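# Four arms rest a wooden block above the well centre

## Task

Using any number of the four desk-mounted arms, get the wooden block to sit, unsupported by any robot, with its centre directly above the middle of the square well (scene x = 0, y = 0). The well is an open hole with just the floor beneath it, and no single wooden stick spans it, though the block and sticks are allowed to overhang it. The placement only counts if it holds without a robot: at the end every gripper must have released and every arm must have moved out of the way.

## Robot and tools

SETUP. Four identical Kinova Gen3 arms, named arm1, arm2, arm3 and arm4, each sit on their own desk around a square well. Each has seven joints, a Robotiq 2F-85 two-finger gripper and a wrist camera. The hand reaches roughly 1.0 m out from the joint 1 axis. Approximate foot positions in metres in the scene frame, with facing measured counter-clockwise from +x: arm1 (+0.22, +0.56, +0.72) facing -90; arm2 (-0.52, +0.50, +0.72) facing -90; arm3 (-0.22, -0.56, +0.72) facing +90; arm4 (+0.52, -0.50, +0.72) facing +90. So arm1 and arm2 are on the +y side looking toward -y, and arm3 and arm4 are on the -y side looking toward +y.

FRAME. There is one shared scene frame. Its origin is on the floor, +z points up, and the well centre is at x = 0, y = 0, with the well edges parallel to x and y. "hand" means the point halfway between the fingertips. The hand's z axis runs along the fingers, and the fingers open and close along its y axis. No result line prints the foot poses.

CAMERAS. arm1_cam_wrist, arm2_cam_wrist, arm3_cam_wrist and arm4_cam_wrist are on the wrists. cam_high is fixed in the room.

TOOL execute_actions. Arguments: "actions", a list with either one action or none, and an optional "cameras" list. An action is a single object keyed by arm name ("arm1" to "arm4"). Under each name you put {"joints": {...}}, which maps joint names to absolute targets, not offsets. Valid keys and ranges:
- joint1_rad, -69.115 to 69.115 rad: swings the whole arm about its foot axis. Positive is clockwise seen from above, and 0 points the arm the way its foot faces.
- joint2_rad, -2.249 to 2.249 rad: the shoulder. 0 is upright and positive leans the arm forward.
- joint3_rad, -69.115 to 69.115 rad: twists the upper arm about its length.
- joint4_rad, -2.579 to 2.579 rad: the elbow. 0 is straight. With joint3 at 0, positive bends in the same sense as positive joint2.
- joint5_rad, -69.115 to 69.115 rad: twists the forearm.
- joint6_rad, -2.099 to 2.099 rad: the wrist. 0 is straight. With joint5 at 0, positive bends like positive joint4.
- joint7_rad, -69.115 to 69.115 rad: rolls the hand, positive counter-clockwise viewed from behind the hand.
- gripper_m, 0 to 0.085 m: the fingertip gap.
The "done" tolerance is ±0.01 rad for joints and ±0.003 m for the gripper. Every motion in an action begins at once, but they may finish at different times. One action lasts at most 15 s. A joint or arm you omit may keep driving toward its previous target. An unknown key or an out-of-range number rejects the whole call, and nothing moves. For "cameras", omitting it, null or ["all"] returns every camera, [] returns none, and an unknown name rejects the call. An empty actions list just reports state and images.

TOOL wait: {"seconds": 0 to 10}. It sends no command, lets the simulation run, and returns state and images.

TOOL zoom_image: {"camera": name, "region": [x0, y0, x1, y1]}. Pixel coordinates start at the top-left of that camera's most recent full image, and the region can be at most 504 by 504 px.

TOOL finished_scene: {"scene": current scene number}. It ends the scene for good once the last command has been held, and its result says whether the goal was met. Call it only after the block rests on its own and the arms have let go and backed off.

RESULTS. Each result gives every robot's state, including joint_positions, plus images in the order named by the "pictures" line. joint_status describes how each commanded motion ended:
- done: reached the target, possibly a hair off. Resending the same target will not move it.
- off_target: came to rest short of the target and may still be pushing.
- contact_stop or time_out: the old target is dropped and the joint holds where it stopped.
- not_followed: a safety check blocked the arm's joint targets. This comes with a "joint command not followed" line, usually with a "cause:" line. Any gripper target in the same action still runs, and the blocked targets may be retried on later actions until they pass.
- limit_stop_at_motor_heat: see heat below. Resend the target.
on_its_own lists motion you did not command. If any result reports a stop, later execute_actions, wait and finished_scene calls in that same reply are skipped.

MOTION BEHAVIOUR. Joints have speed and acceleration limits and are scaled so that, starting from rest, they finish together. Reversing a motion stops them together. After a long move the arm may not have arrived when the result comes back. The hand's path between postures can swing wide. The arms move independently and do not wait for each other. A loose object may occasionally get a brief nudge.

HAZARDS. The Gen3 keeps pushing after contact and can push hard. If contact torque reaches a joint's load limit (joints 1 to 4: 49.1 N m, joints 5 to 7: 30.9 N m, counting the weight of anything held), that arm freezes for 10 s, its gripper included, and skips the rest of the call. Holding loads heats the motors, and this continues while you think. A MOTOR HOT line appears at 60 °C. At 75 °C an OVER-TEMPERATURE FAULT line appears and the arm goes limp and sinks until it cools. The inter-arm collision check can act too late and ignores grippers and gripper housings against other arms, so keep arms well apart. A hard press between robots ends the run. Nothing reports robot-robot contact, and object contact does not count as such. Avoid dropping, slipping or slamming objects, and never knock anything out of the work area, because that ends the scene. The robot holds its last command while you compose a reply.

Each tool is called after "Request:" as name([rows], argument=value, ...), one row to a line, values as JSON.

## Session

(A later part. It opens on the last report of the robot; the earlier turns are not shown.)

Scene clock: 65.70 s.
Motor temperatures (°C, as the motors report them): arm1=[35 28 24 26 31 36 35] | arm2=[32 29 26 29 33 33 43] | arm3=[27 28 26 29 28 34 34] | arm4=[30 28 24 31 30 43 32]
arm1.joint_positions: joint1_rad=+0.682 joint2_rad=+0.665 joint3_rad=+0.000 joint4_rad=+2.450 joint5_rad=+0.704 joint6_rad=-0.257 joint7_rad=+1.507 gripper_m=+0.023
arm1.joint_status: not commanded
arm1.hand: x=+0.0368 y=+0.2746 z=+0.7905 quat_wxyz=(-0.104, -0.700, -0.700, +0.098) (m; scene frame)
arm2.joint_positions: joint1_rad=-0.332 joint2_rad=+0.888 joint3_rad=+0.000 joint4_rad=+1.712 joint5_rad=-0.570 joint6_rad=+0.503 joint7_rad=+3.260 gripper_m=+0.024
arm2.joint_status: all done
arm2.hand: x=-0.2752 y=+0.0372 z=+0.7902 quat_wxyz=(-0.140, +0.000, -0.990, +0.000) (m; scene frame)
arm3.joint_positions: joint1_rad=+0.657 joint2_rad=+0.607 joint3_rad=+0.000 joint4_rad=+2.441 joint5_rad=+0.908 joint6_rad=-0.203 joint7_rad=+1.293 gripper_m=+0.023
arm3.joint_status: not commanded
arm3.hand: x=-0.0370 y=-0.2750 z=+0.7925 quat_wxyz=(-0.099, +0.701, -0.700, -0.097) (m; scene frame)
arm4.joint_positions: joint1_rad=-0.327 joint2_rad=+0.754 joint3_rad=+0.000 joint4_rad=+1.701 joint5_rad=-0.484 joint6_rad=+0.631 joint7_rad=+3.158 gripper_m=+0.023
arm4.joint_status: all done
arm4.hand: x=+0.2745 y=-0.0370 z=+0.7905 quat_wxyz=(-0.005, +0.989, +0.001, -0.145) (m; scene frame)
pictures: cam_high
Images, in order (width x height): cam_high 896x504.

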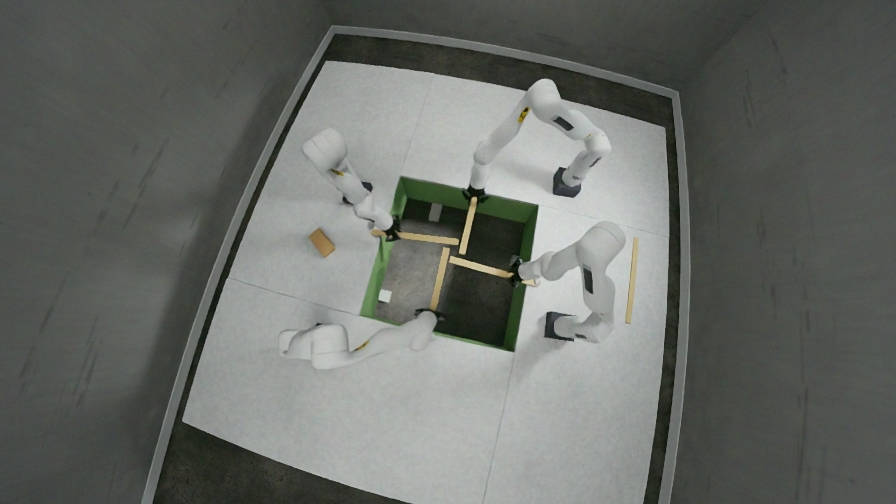

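Request:
execute_actions([
  {"arm1":{"joints":{"joint1_rad":0.6261,"joint2_rad":0.6690,"joint4_rad":2.3846,"joint5_rad":0.8149,"joint6_rad":-0.2103,"joint7_rad":1.3356}},"arm2":{"joints":{"joint1_rad":-0.3901,"joint2_rad":0.9013,"joint4_rad":1.6702,"joint5_rad":-0.5456,"joint6_rad":0.5113,"joint7_rad":3.1757}},"arm3":{"joints":{"joint1_rad":0.6017,"joint2_rad":0.6190,"joint4_rad":2.3758,"joint5_rad":1.0717,"joint6_rad":-0.1685,"joint7_rad":1.0706}},"arm4":{"joints":{"joint1_rad":-0.3912,"joint2_rad":0.7711,"joint4_rad":1.6540,"joint5_rad":-0.4652,"joint6_rad":0.6382,"joint7_rad":3.0727}}},
], cameras=["cam_high","arm2_cam_wrist","arm4_cam_wrist"])

Request:
zoom_image(camera="cam_high", region=[425, 220, 485, 280])

Scene clock: 82.50 s.
Motor temperatures (°C, as the motors report them): arm1=[35 28 24 26 31 36 35] | arm2=[32 29 26 29 33 33 43] | arm3=[27 28 26 29 28 34 34] | arm4=[30 29 24 31 30 43 32]
arm1.joint_positions: joint1_rad=+0.626 joint2_rad=+0.669 joint3_rad=+0.000 joint4_rad=+2.385 joint5_rad=+0.815 joint6_rad=-0.210 joint7_rad=+1.336 gripper_m=+0.023
arm1.joint_status: all done
arm1.hand: x=+0.0368 y=+0.2477 z=+0.7907 quat_wxyz=(-0.104, -0.700, -0.700, +0.098) (m; scene frame)
arm2.joint_positions: joint1_rad=-0.390 joint2_rad=+0.902 joint3_rad=+0.000 joint4_rad=+1.670 joint5_rad=-0.546 joint6_rad=+0.511 joint7_rad=+3.176 gripper_m=+0.024
arm2.joint_status: all done
arm2.hand: x=-0.2441 y=+0.0371 z=+0.7904 quat_wxyz=(-0.140, +0.000, -0.990, +0.000) (m; scene frame)
arm3.joint_positions: joint1_rad=+0.602 joint2_rad=+0.619 joint3_rad=+0.000 joint4_rad=+2.376 joint5_rad=+1.072 joint6_rad=-0.168 joint7_rad=+1.071 gripper_m=+0.023
arm3.joint_status: all done
arm3.hand: x=-0.0369 y=-0.2479 z=+0.7918 quat_wxyz=(-0.099, +0.701, -0.700, -0.097) (m; scene frame)
arm4.joint_positions: joint1_rad=-0.391 joint2_rad=+0.772 joint3_rad=+0.000 joint4_rad=+1.654 joint5_rad=-0.465 joint6_rad=+0.638 joint7_rad=+3.073 gripper_m=+0.023
arm4.joint_status: all done
arm4.hand: x=+0.2400 y=-0.0365 z=+0.7913 quat_wxyz=(-0.005, +0.989, +0.001, -0.145) (m; scene frame)
pictures: arm2_cam_wrist, arm4_cam_wrist, cam_high
Images, in order (width x height): arm2_cam_wrist 896x504, arm4_cam_wrist 896x504, cam_high 896x504.

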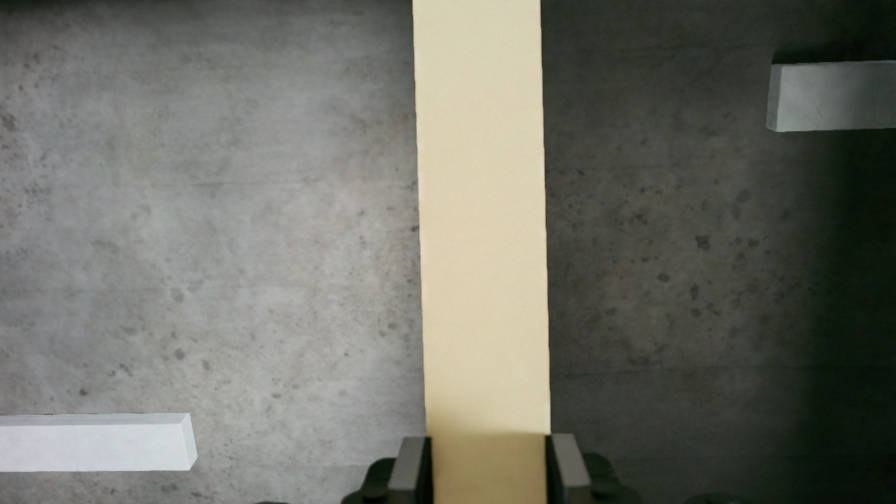

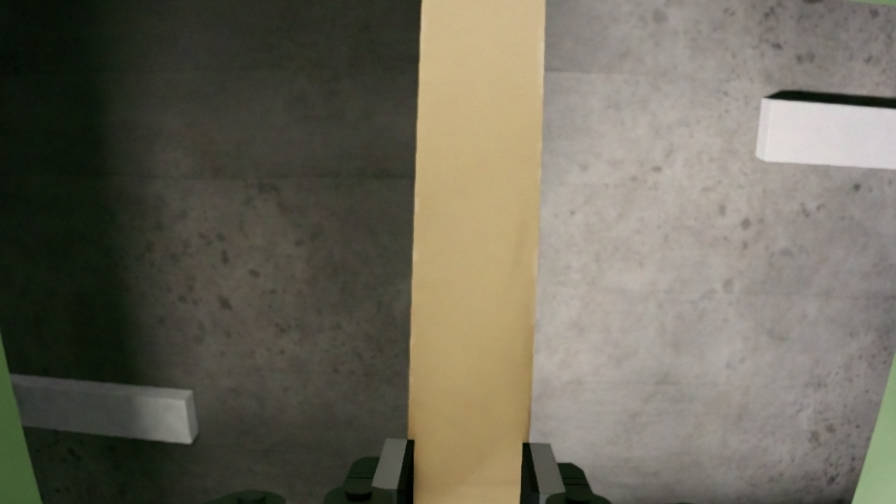

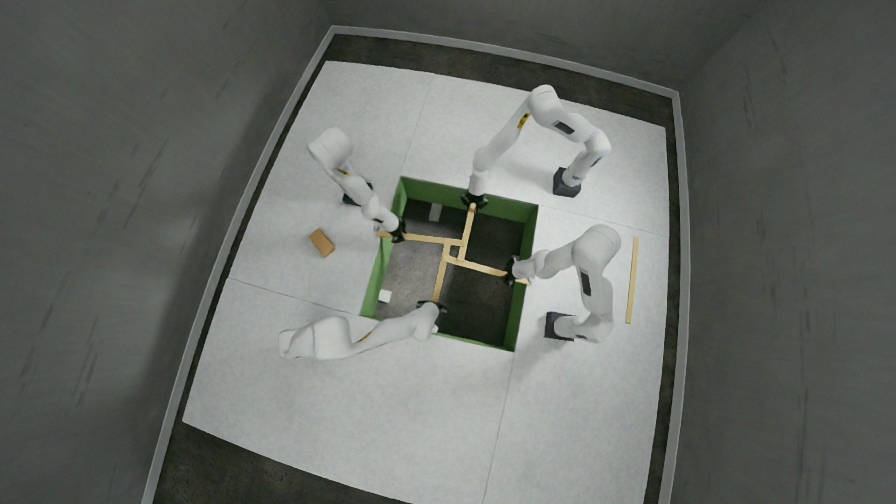

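Region (425, 220, 485, 280) of cam_high's 896x504 image, scaled by 8.400, with more detail than that image has.

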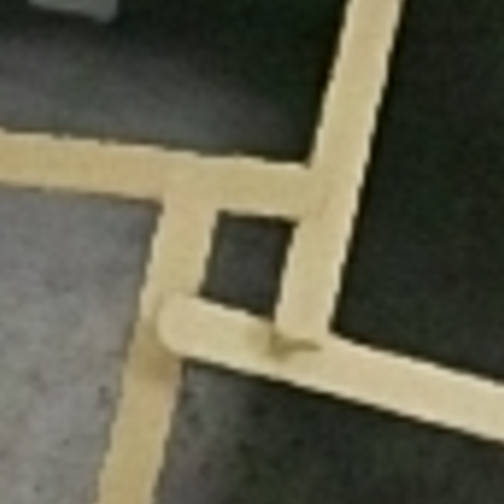

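Request:
execute_actions([
  {"arm1":{"joints":{"joint1_rad":0.5675,"joint2_rad":0.7168,"joint4_rad":2.3012,"joint5_rad":1.1948,"joint6_rad":-0.0998,"joint7_rad":0.8981}},"arm2":{"joints":{"joint1_rad":-0.4417,"joint2_rad":0.9357,"joint4_rad":1.6250,"joint5_rad":-0.3708,"joint6_rad":0.5150,"joint7_rad":2.9708}},"arm3":{"joints":{"joint1_rad":0.5414,"joint2_rad":0.6738,"joint4_rad":2.2897,"joint5_rad":1.8710,"joint6_rad":-0.0905,"joint7_rad":0.2142}},"arm4":{"joints":{"joint1_rad":-0.4416,"joint2_rad":0.8056,"joint4_rad":1.6171,"joint5_rad":-0.3316,"joint6_rad":0.6397,"joint7_rad":2.9159}}},
], cameras=["cam_high"])

Request:
zoom_image(camera="cam_high", region=[430, 225, 480, 275])

Request:
zoom_image(camera="cam_high", region=[360, 160, 560, 360])

Scene clock: 85.10 s.
Motor temperatures (°C, as the motors report them): arm1=[35 28 24 26 31 36 35] | arm2=[32 29 26 29 33 33 43] | arm3=[27 28 26 29 28 34 34] | arm4=[30 29 24 31 30 43 32]
arm1.joint_positions: joint1_rad=+0.568 joint2_rad=+0.717 joint3_rad=+0.000 joint4_rad=+2.301 joint5_rad=+1.195 joint6_rad=-0.100 joint7_rad=+0.898 gripper_m=+0.023
arm1.joint_status: all done
arm1.hand: x=+0.0372 y=+0.2423 z=+0.7726 quat_wxyz=(-0.071, -0.704, -0.704, +0.065) (m; scene frame)
arm2.joint_positions: joint1_rad=-0.442 joint2_rad=+0.936 joint3_rad=+0.000 joint4_rad=+1.625 joint5_rad=-0.371 joint6_rad=+0.515 joint7_rad=+2.971 gripper_m=+0.024
arm2.joint_status: all done
arm2.hand: x=-0.2395 y=+0.0375 z=+0.7746 quat_wxyz=(-0.100, +0.000, -0.995, -0.001) (m; scene frame)
arm3.joint_positions: joint1_rad=+0.541 joint2_rad=+0.674 joint3_rad=+0.000 joint4_rad=+2.290 joint5_rad=+1.871 joint6_rad=-0.090 joint7_rad=+0.214 gripper_m=+0.023
arm3.joint_status: all done
arm3.hand: x=-0.0372 y=-0.2421 z=+0.7730 quat_wxyz=(-0.065, +0.705, -0.704, -0.063) (m; scene frame)
arm4.joint_positions: joint1_rad=-0.442 joint2_rad=+0.806 joint3_rad=+0.000 joint4_rad=+1.618 joint5_rad=-0.331 joint6_rad=+0.640 joint7_rad=+2.916 gripper_m=+0.023
arm4.joint_status: all done
arm4.hand: x=+0.2355 y=-0.0372 z=+0.7750 quat_wxyz=(-0.005, +0.994, +0.001, -0.106) (m; scene frame)
pictures: cam_high
Images, in order (width x height): cam_high 896x504.

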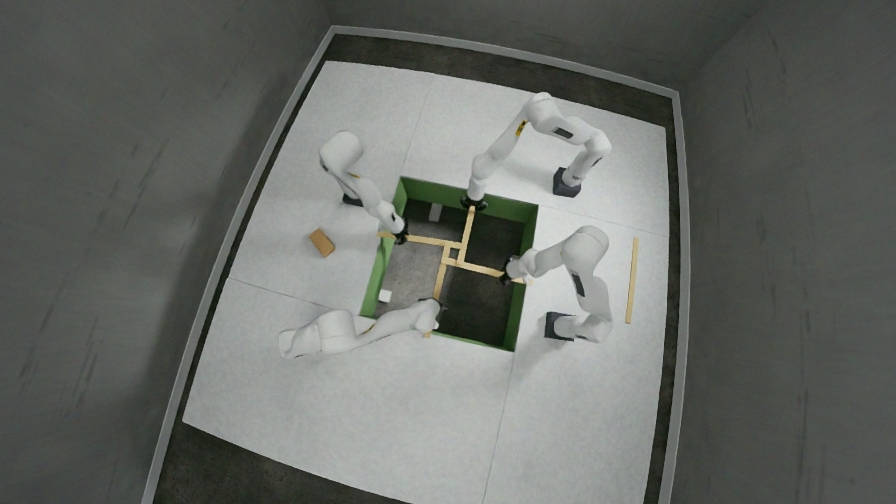

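Region (430, 225, 480, 275) of cam_high's 896x504 image, scaled by 10.080, with more detail than that image has.

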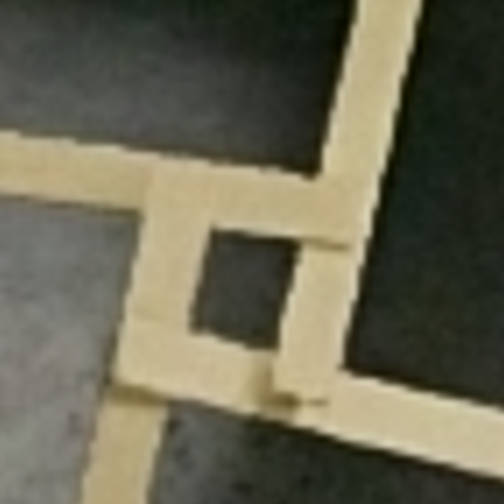

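Region (360, 160, 560, 360) of cam_high's 896x504 image, scaled by 2.520, with more detail than that image has.

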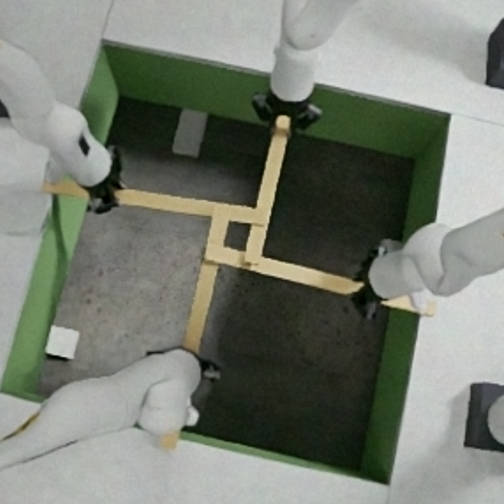

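Request:
execute_actions([
  {"arm1":{"joints":{"gripper_m":0.05}},"arm3":{"joints":{"gripper_m":0.05}},"arm2":{"joints":{"joint1_rad":-0.4805,"joint2_rad":0.9650,"joint4_rad":1.5856,"joint5_rad":-0.2399,"joint6_rad":0.5317,"joint7_rad":2.8173}},"arm4":{"joints":{"joint1_rad":-0.4806,"joint2_rad":0.8361,"joint4_rad":1.5828,"joint5_rad":-0.2263,"joint6_rad":0.6529,"joint7_rad":2.7929}}},
], cameras=["cam_high","arm1_cam_wrist","arm3_cam_wrist"])

Request:
zoom_image(camera="cam_high", region=[430, 230, 480, 280])

Scene clock: 87.97 s.
Motor temperatures (°C, as the motors report them): arm1=[35 28 24 26 31 36 35] | arm2=[32 29 26 29 33 33 43] | arm3=[27 28 26 29 28 34 34] | arm4=[30 29 24 31 30 43 32]
arm1.joint_positions: joint1_rad=+0.567 joint2_rad=+0.717 joint3_rad=+0.000 joint4_rad=+2.301 joint5_rad=+1.195 joint6_rad=-0.100 joint7_rad=+0.898 gripper_m=+0.050
arm1.joint_status: all done
arm1.hand: x=+0.0372 y=+0.2423 z=+0.7726 quat_wxyz=(-0.071, -0.704, -0.704, +0.065) (m; scene frame)
arm2.joint_positions: joint1_rad=-0.480 joint2_rad=+0.965 joint3_rad=+0.000 joint4_rad=+1.586 joint5_rad=-0.240 joint6_rad=+0.532 joint7_rad=+2.817 gripper_m=+0.023
arm2.joint_status: all done
arm2.hand: x=-0.2363 y=+0.0370 z=+0.7631 quat_wxyz=(-0.069, +0.000, -0.998, +0.000) (m; scene frame)
arm3.joint_positions: joint1_rad=+0.541 joint2_rad=+0.674 joint3_rad=+0.000 joint4_rad=+2.290 joint5_rad=+1.871 joint6_rad=-0.090 joint7_rad=+0.214 gripper_m=+0.050
arm3.joint_status: all done
arm3.hand: x=-0.0372 y=-0.2420 z=+0.7731 quat_wxyz=(-0.065, +0.705, -0.704, -0.063) (m; scene frame)
arm4.joint_positions: joint1_rad=-0.480 joint2_rad=+0.837 joint3_rad=+0.000 joint4_rad=+1.583 joint5_rad=-0.226 joint6_rad=+0.653 joint7_rad=+2.793 gripper_m=+0.023
arm4.joint_status: all done
arm4.hand: x=+0.2324 y=-0.0370 z=+0.7627 quat_wxyz=(-0.005, +0.997, +0.000, -0.075) (m; scene frame)
pictures: arm1_cam_wrist, arm3_cam_wrist, cam_high
Images, in order (width x height): arm1_cam_wrist 896x504, arm3_cam_wrist 896x504, cam_high 896x504.

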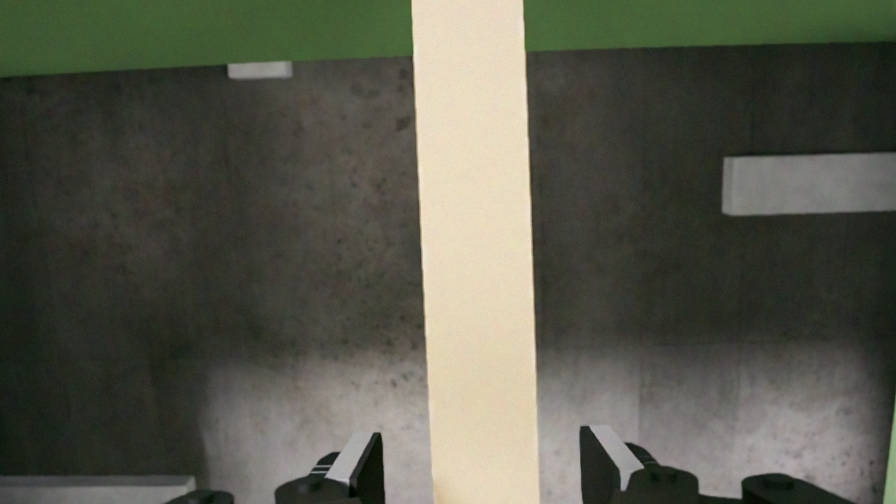

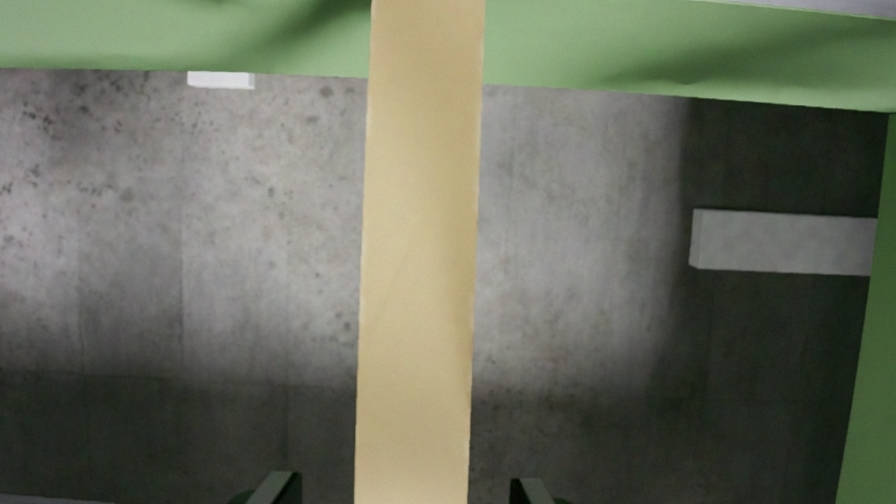

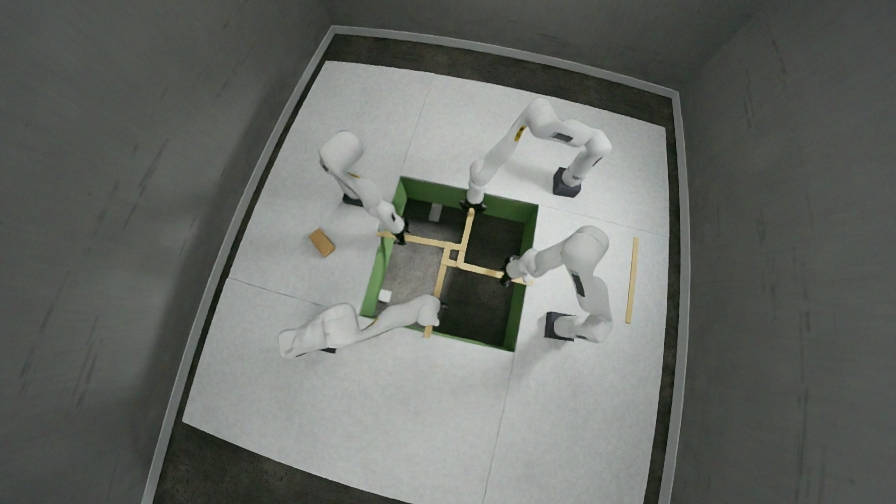

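Region (430, 230, 480, 280) of cam_high's 896x504 image, scaled by 10.080, with more detail than that image has.

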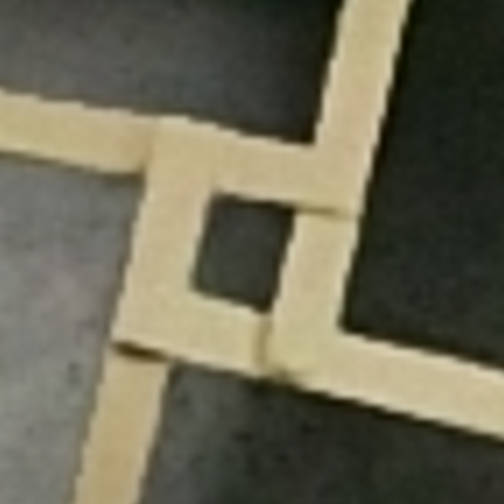

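Request:
zoom_image(camera="cam_high", region=[295, 215, 350, 270])

Region (295, 215, 350, 270) of cam_high's 896x504 image, scaled by 9.164, with more detail than that image has.

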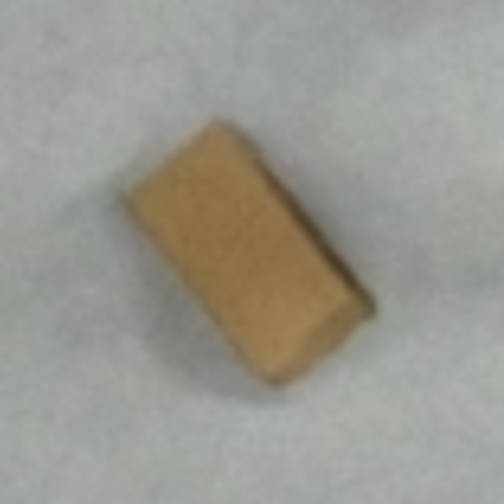

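Request:
execute_actions([
  {"arm1":{"joints":{"joint2_rad":0.562,"joint4_rad":2.376}},"arm3":{"joints":{"joint2_rad":0.519,"joint4_rad":2.362,"gripper_m":0.085}},"arm2":{"joints":{"gripper_m":0.055}},"arm4":{"joints":{"gripper_m":0.055}}},
], cameras=["cam_high"])

Request:
zoom_image(camera="cam_high", region=[360, 160, 560, 360])

Scene clock: 92.43 s.
Motor temperatures (°C, as the motors report them): arm1=[35 28 24 26 31 36 35] | arm2=[32 29 26 29 33 33 43] | arm3=[27 28 26 29 28 34 34] | arm4=[30 29 24 31 30 43 32]
arm1.joint_positions: joint1_rad=+0.568 joint2_rad=+0.562 joint3_rad=+0.000 joint4_rad=+2.376 joint5_rad=+1.195 joint6_rad=-0.100 joint7_rad=+0.898 gripper_m=+0.050
arm1.joint_status: all done
arm1.hand: x=+0.0384 y=+0.2454 z=+0.8204 quat_wxyz=(-0.081, -0.700, -0.702, +0.104) (m; scene frame)
arm2.joint_positions: joint1_rad=-0.480 joint2_rad=+0.965 joint3_rad=+0.000 joint4_rad=+1.586 joint5_rad=-0.240 joint6_rad=+0.532 joint7_rad=+2.817 gripper_m=+0.055
arm2.joint_status: all done
arm2.hand: x=-0.2358 y=+0.0370 z=+0.7633 quat_wxyz=(-0.069, +0.000, -0.998, +0.001) (m; scene frame)
arm3.joint_positions: joint1_rad=+0.541 joint2_rad=+0.519 joint3_rad=+0.000 joint4_rad=+2.362 joint5_rad=+1.871 joint6_rad=-0.090 joint7_rad=+0.214 gripper_m=+0.085
arm3.joint_status: all done
arm3.hand: x=-0.0391 y=-0.2454 z=+0.8201 quat_wxyz=(-0.105, +0.703, -0.700, -0.074) (m; scene frame)
arm4.joint_positions: joint1_rad=-0.481 joint2_rad=+0.836 joint3_rad=+0.000 joint4_rad=+1.583 joint5_rad=-0.226 joint6_rad=+0.653 joint7_rad=+2.793 gripper_m=+0.055
arm4.joint_status: all done
arm4.hand: x=+0.2318 y=-0.0368 z=+0.7632 quat_wxyz=(-0.006, +0.997, +0.000, -0.075) (m; scene frame)
pictures: cam_high
Images, in order (width x height): cam_high 896x504.

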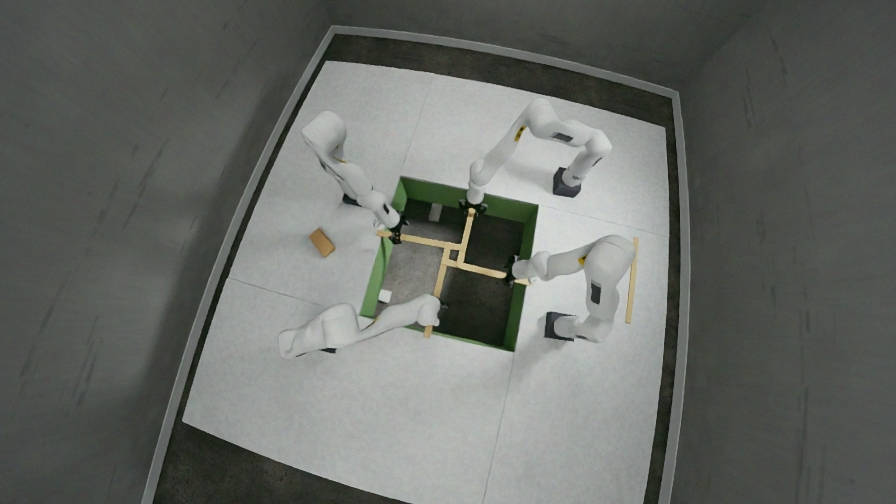

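Region (360, 160, 560, 360) of cam_high's 896x504 image, scaled by 2.520, with more detail than that image has.

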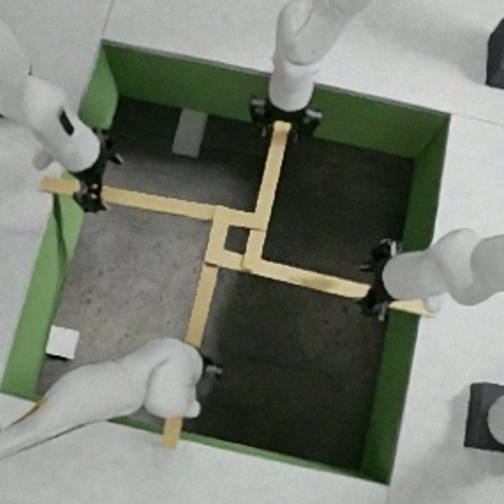

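Request:
execute_actions([
  {"arm1":{"joints":{"joint1_rad":1.3412,"joint2_rad":0.8197,"joint4_rad":2.2764,"joint5_rad":1.5315,"joint6_rad":-0.9475,"joint7_rad":-1.6267}},"arm3":{"joints":{"joint1_rad":1.8333,"joint2_rad":0.3128,"joint4_rad":2.1590,"joint5_rad":0.0,"joint6_rad":0.6698,"joint7_rad":-0.382}},"arm2":{"joints":{"joint2_rad":0.80,"joint4_rad":1.68}},"arm4":{"joints":{"joint2_rad":0.67,"joint4_rad":1.67}}},
], cameras=["cam_high","arm1_cam_wrist","arm3_cam_wrist"])

Scene clock: 96.80 s.
Motor temperatures (°C, as the motors report them): arm1=[35 28 24 26 31 36 35] | arm2=[32 29 26 29 33 33 43] | arm3=[27 28 26 29 28 34 34] | arm4=[30 29 24 31 30 43 32]
arm1.joint_positions: joint1_rad=+1.341 joint2_rad=+0.820 joint3_rad=+0.000 joint4_rad=+2.276 joint5_rad=+1.531 joint6_rad=-0.947 joint7_rad=-1.627 gripper_m=+0.050
arm1.joint_status: all done
arm1.hand: x=-0.0508 y=+0.2500 z=+0.8645 quat_wxyz=(-0.290, -0.685, +0.563, -0.359) (m; scene frame)
arm2.joint_positions: joint1_rad=-0.481 joint2_rad=+0.800 joint3_rad=+0.000 joint4_rad=+1.680 joint5_rad=-0.240 joint6_rad=+0.532 joint7_rad=+2.817 gripper_m=+0.055
arm2.joint_status: all done
arm2.hand: x=-0.2379 y=+0.0408 z=+0.8322 quat_wxyz=(-0.087, +0.002, -0.996, +0.031) (m; scene frame)
arm3.joint_positions: joint1_rad=+1.833 joint2_rad=+0.313 joint3_rad=+0.000 joint4_rad=+2.159 joint5_rad=+0.000 joint6_rad=+0.670 joint7_rad=-0.382 gripper_m=+0.085
arm3.joint_status: all done
arm3.hand: x=+0.0918 y=-0.6631 z=+0.8997 quat_wxyz=(+0.003, -0.890, -0.456, -0.003) (m; scene frame)
arm4.joint_positions: joint1_rad=-0.481 joint2_rad=+0.670 joint3_rad=+0.000 joint4_rad=+1.670 joint5_rad=-0.226 joint6_rad=+0.653 joint7_rad=+2.793 gripper_m=+0.055
arm4.joint_status: all done
arm4.hand: x=+0.2356 y=-0.0451 z=+0.8310 quat_wxyz=(-0.040, +0.995, +0.003, -0.095) (m; scene frame)
pictures: arm1_cam_wrist, arm3_cam_wrist, cam_high
Images, in order (width x height): arm1_cam_wrist 896x504, arm3_cam_wrist 896x504, cam_high 896x504.

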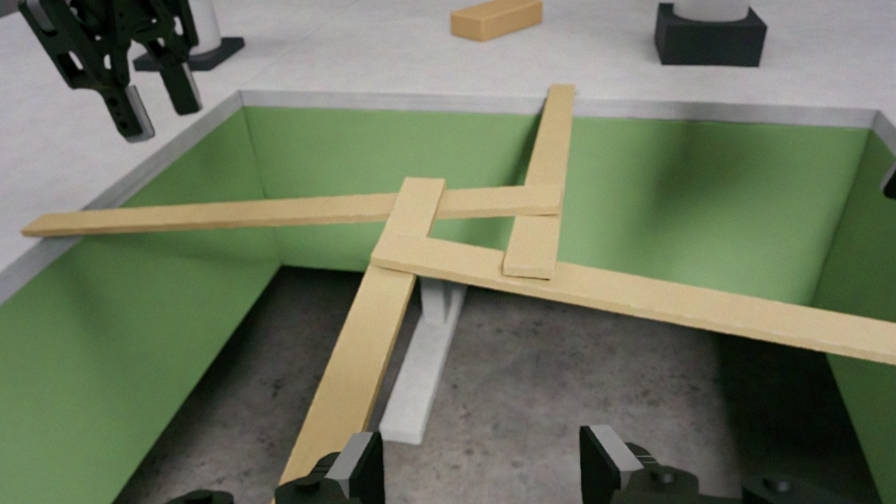

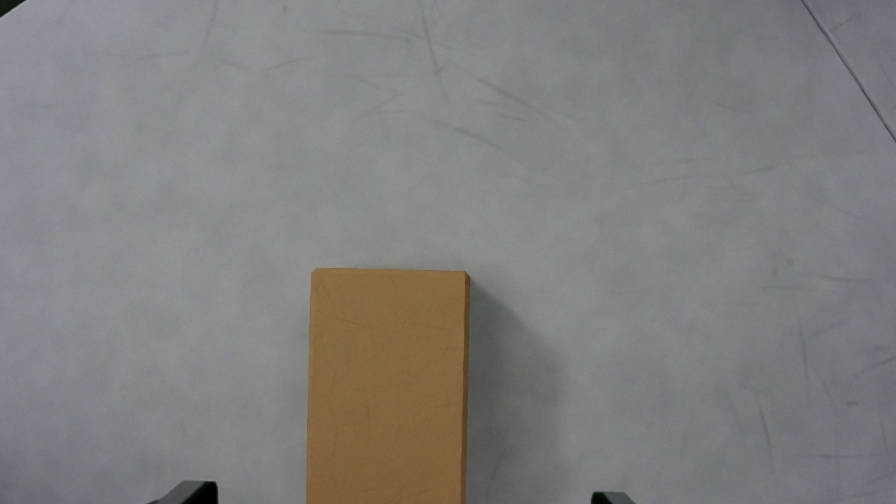

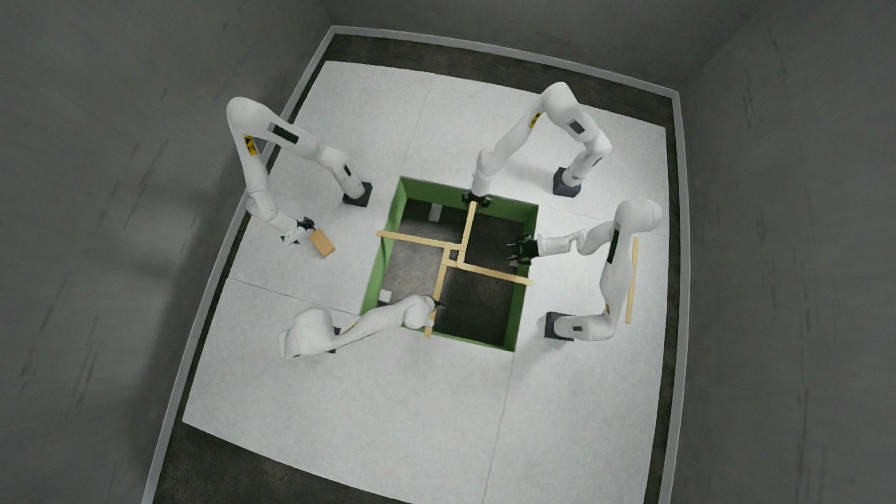

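Request:
zoom_image(camera="arm1_cam_wrist", region=[430, 0, 600, 100])

Request:
zoom_image(camera="arm3_cam_wrist", region=[280, 240, 500, 400])

Region (430, 0, 600, 100) of arm1_cam_wrist's 896x504 image, scaled by 2.965; it fills the top 296 rows of this view, and the rest is white.

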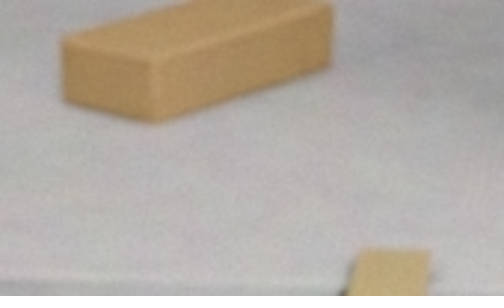

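Region (280, 240, 500, 400) of arm3_cam_wrist's 896x504 image, scaled by 2.291; it fills the top 367 rows of this view, and the rest is white.

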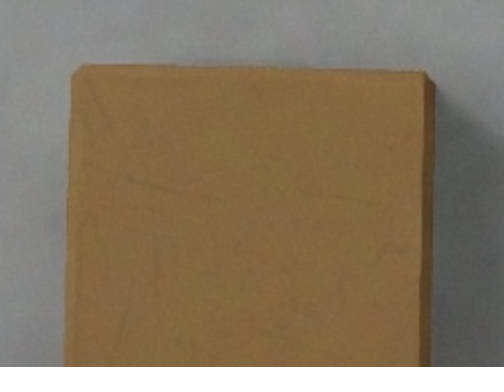

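Request:
execute_actions([
  {"arm3":{"joints":{"joint1_rad":1.8540,"joint2_rad":0.6063,"joint4_rad":2.3122,"joint6_rad":0.2231,"joint7_rad":-0.3613}},"arm2":{"joints":{"joint1_rad":-0.15,"joint2_rad":0.50,"joint4_rad":1.75,"joint5_rad":0.0,"joint6_rad":0.85}},"arm4":{"joints":{"joint1_rad":-0.15,"joint2_rad":0.38,"joint4_rad":1.75,"joint5_rad":0.0,"joint6_rad":0.95}}},
], cameras=["cam_high","arm1_cam_wrist","arm3_cam_wrist"])

Scene clock: 103.83 s.
Motor temperatures (°C, as the motors report them): arm1=[35 28 24 26 31 36 35] | arm2=[32 29 26 29 33 33 43] | arm3=[27 28 26 29 28 34 34] | arm4=[30 29 24 31 30 43 32]
arm1.joint_positions: joint1_rad=+1.341 joint2_rad=+0.820 joint3_rad=+0.000 joint4_rad=+2.276 joint5_rad=+1.531 joint6_rad=-0.948 joint7_rad=-1.627 gripper_m=+0.050
arm1.joint_status: not commanded
arm1.hand: x=-0.0508 y=+0.2500 z=+0.8645 quat_wxyz=(-0.290, -0.685, +0.563, -0.359) (m; scene frame)
arm2.joint_positions: joint1_rad=-0.150 joint2_rad=+0.500 joint3_rad=+0.000 joint4_rad=+1.750 joint5_rad=+0.000 joint6_rad=+0.850 joint7_rad=+2.817 gripper_m=+0.055
arm2.joint_status: all done
arm2.hand: x=-0.4542 y=+0.0448 z=+0.9542 quat_wxyz=(-0.004, -0.064, -0.998, +0.020) (m; scene frame)
arm3.joint_positions: joint1_rad=+1.854 joint2_rad=+0.606 joint3_rad=+0.000 joint4_rad=+2.312 joint5_rad=+0.000 joint6_rad=+0.223 joint7_rad=-0.361 gripper_m=+0.085
arm3.joint_status: all done
arm3.hand: x=+0.0752 y=-0.6646 z=+0.7850 quat_wxyz=(+0.003, -0.890, -0.456, -0.003) (m; scene frame)
arm4.joint_positions: joint1_rad=-0.150 joint2_rad=+0.380 joint3_rad=+0.000 joint4_rad=+1.750 joint5_rad=+0.000 joint6_rad=+0.950 joint7_rad=+2.793 gripper_m=+0.055
arm4.joint_status: all done
arm4.hand: x=+0.4578 y=-0.0637 z=+0.9392 quat_wxyz=(-0.035, +0.996, -0.077, -0.004) (m; scene frame)
pictures: arm1_cam_wrist, arm3_cam_wrist, cam_high
Images, in order (width x height): arm1_cam_wrist 896x504, arm3_cam_wrist 896x504, cam_high 896x504.

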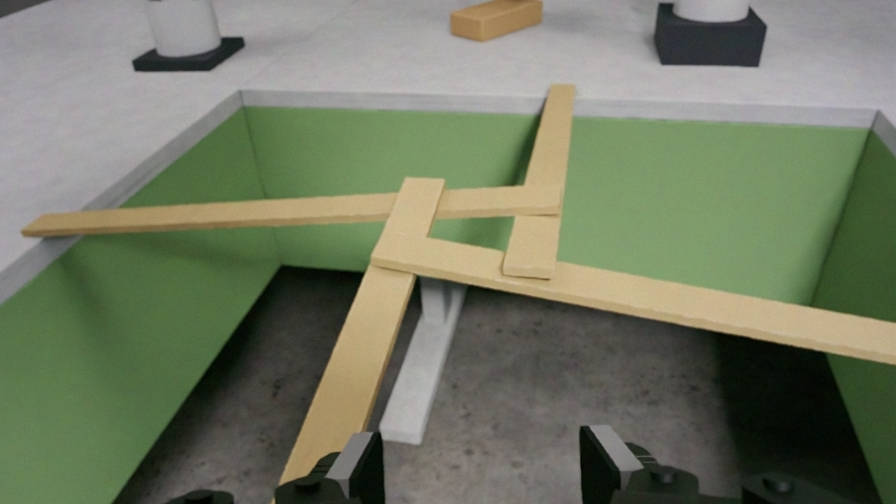

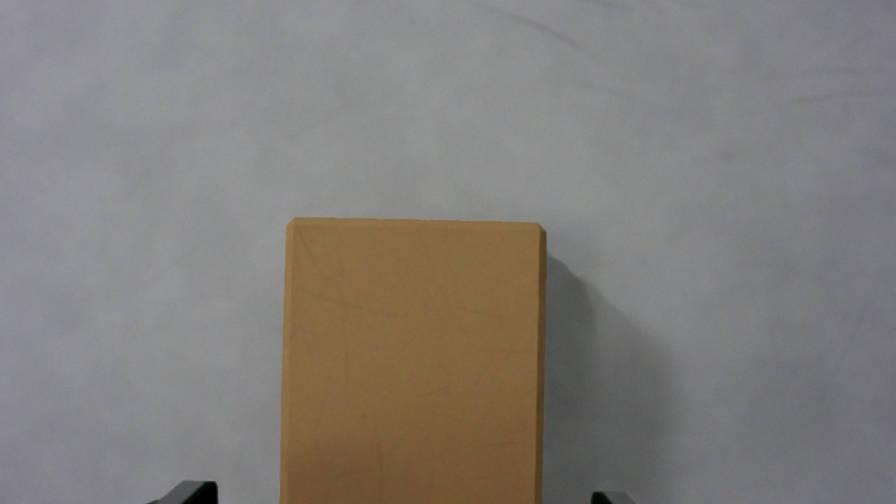

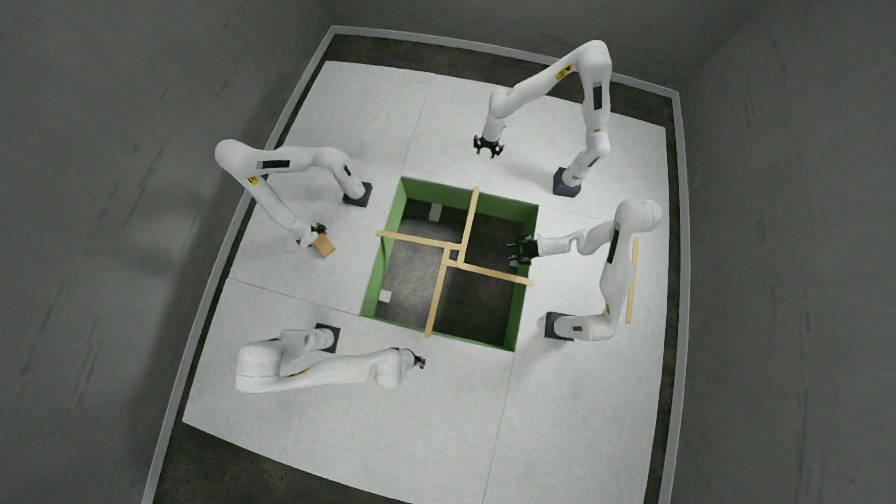

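Request:
execute_actions([
  {"arm3":{"joints":{"joint1_rad":1.8550,"joint2_rad":0.7245,"joint4_rad":2.3170,"joint6_rad":0.1001,"joint7_rad":-0.3603}},"arm2":{"joints":{"joint1_rad":0.0,"joint2_rad":0.42}},"arm4":{"joints":{"joint1_rad":0.0,"joint2_rad":0.30}}},
], cameras=["arm3_cam_wrist"])

Request:
execute_actions([
  {"arm3":{"joints":{"gripper_m":0.058}}},
], cameras=["arm3_cam_wrist","arm1_cam_wrist"])

Scene clock: 109.97 s.
Motor temperatures (°C, as the motors report them): arm1=[35 28 24 26 31 36 35] | arm2=[32 29 26 29 33 33 43] | arm3=[27 28 26 29 28 34 34] | arm4=[30 29 24 31 30 43 32]
arm1.joint_positions: joint1_rad=+1.341 joint2_rad=+0.820 joint3_rad=+0.000 joint4_rad=+2.276 joint5_rad=+1.531 joint6_rad=-0.948 joint7_rad=-1.627 gripper_m=+0.050
arm1.joint_status: not commanded
arm1.hand: x=-0.0508 y=+0.2500 z=+0.8645 quat_wxyz=(-0.290, -0.685, +0.563, -0.359) (m; scene frame)
arm2.joint_positions: joint1_rad=+0.000 joint2_rad=+0.420 joint3_rad=+0.000 joint4_rad=+1.750 joint5_rad=+0.000 joint6_rad=+0.850 joint7_rad=+2.817 gripper_m=+0.055
arm2.joint_status: all done
arm2.hand: x=-0.5224 y=+0.0305 z=+0.9915 quat_wxyz=(-0.010, -0.138, -0.989, +0.060) (m; scene frame)
arm3.joint_positions: joint1_rad=+1.855 joint2_rad=+0.724 joint3_rad=+0.000 joint4_rad=+2.317 joint5_rad=+0.000 joint6_rad=+0.100 joint7_rad=-0.360 gripper_m=+0.085
arm3.joint_status: all done
arm3.hand: x=+0.0761 y=-0.6648 z=+0.7481 quat_wxyz=(+0.003, -0.890, -0.456, -0.003) (m; scene frame)
arm4.joint_positions: joint1_rad=+0.000 joint2_rad=+0.300 joint3_rad=+0.000 joint4_rad=+1.750 joint5_rad=+0.000 joint6_rad=+0.950 joint7_rad=+2.793 gripper_m=+0.055
arm4.joint_status: all done
arm4.hand: x=+0.5234 y=-0.0544 z=+0.9755 quat_wxyz=(-0.075, +0.986, -0.151, -0.010) (m; scene frame)
pictures: arm3_cam_wrist
Images, in order (width x height): arm3_cam_wrist 896x504.

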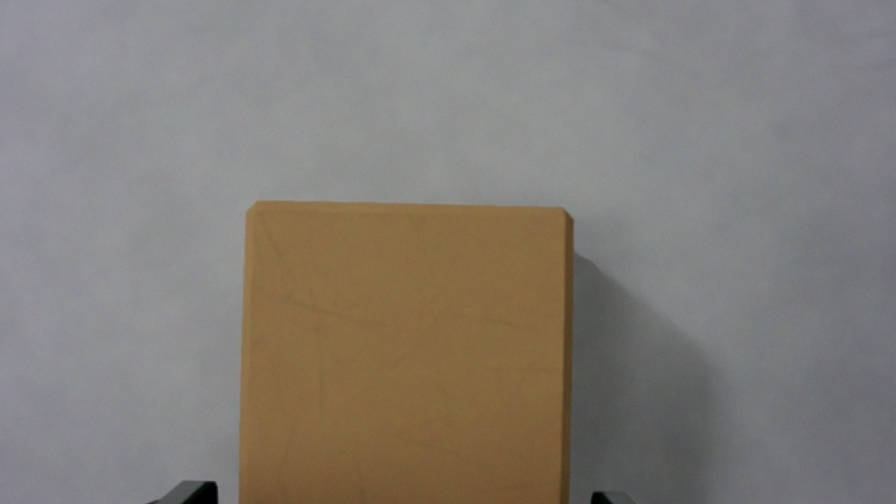

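Scene clock: 110.67 s.
Motor temperatures (°C, as the motors report them): arm1=[35 28 24 26 31 36 35] | arm2=[32 29 26 29 33 33 43] | arm3=[27 28 26 29 28 34 34] | arm4=[30 29 24 31 30 43 32]
arm1.joint_positions: joint1_rad=+1.341 joint2_rad=+0.820 joint3_rad=+0.000 joint4_rad=+2.276 joint5_rad=+1.531 joint6_rad=-0.948 joint7_rad=-1.627 gripper_m=+0.050
arm1.joint_status: not commanded
arm1.hand: x=-0.0508 y=+0.2500 z=+0.8645 quat_wxyz=(-0.290, -0.685, +0.563, -0.359) (m; scene frame)
arm2.joint_positions: joint1_rad=+0.000 joint2_rad=+0.420 joint3_rad=+0.000 joint4_rad=+1.750 joint5_rad=+0.000 joint6_rad=+0.850 joint7_rad=+2.817 gripper_m=+0.055
arm2.joint_status: not commanded
arm2.hand: x=-0.5225 y=+0.0305 z=+0.9916 quat_wxyz=(-0.010, -0.138, -0.989, +0.060) (m; scene frame)
arm3.joint_positions: joint1_rad=+1.855 joint2_rad=+0.721 joint3_rad=+0.000 joint4_rad=+2.318 joint5_rad=+0.000 joint6_rad=+0.101 joint7_rad=-0.360 gripper_m=+0.067
arm3.joint_status: gripper_m off_target (ended at +0.067, target +0.058)
arm3.hand: x=+0.0762 y=-0.6648 z=+0.7490 quat_wxyz=(+0.003, -0.890, -0.456, -0.004) (m; scene frame)
arm4.joint_positions: joint1_rad=+0.000 joint2_rad=+0.300 joint3_rad=+0.000 joint4_rad=+1.750 joint5_rad=+0.000 joint6_rad=+0.950 joint7_rad=+2.793 gripper_m=+0.055
arm4.joint_status: not commanded
arm4.hand: x=+0.5235 y=-0.0544 z=+0.9755 quat_wxyz=(-0.075, +0.986, -0.151, -0.010) (m; scene frame)
pictures: arm1_cam_wrist, arm3_cam_wrist
Images, in order (width x height): arm1_cam_wrist 896x504, arm3_cam_wrist 896x504.

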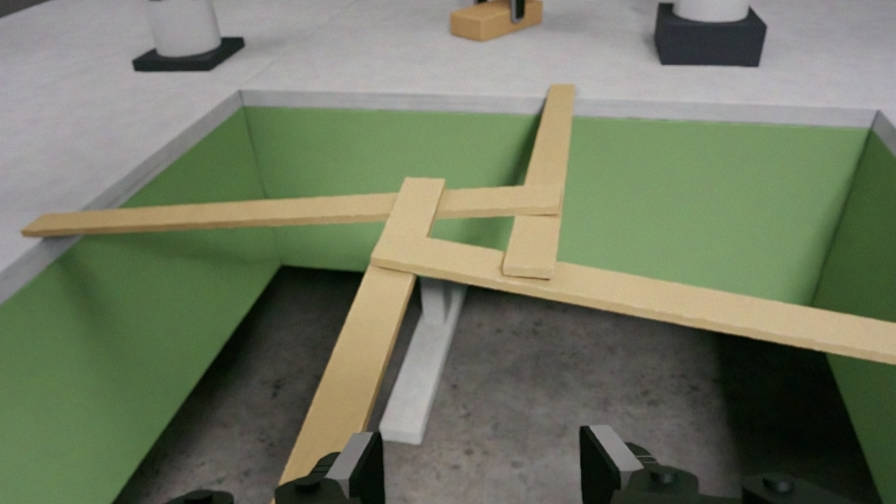

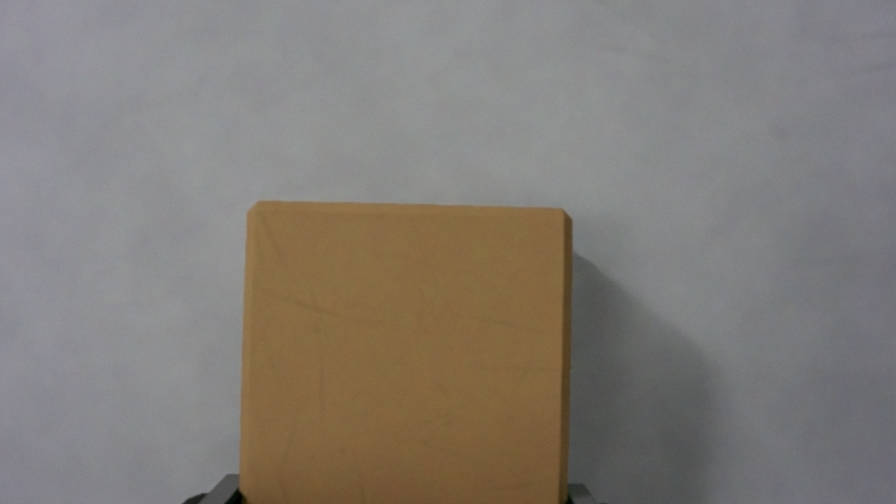

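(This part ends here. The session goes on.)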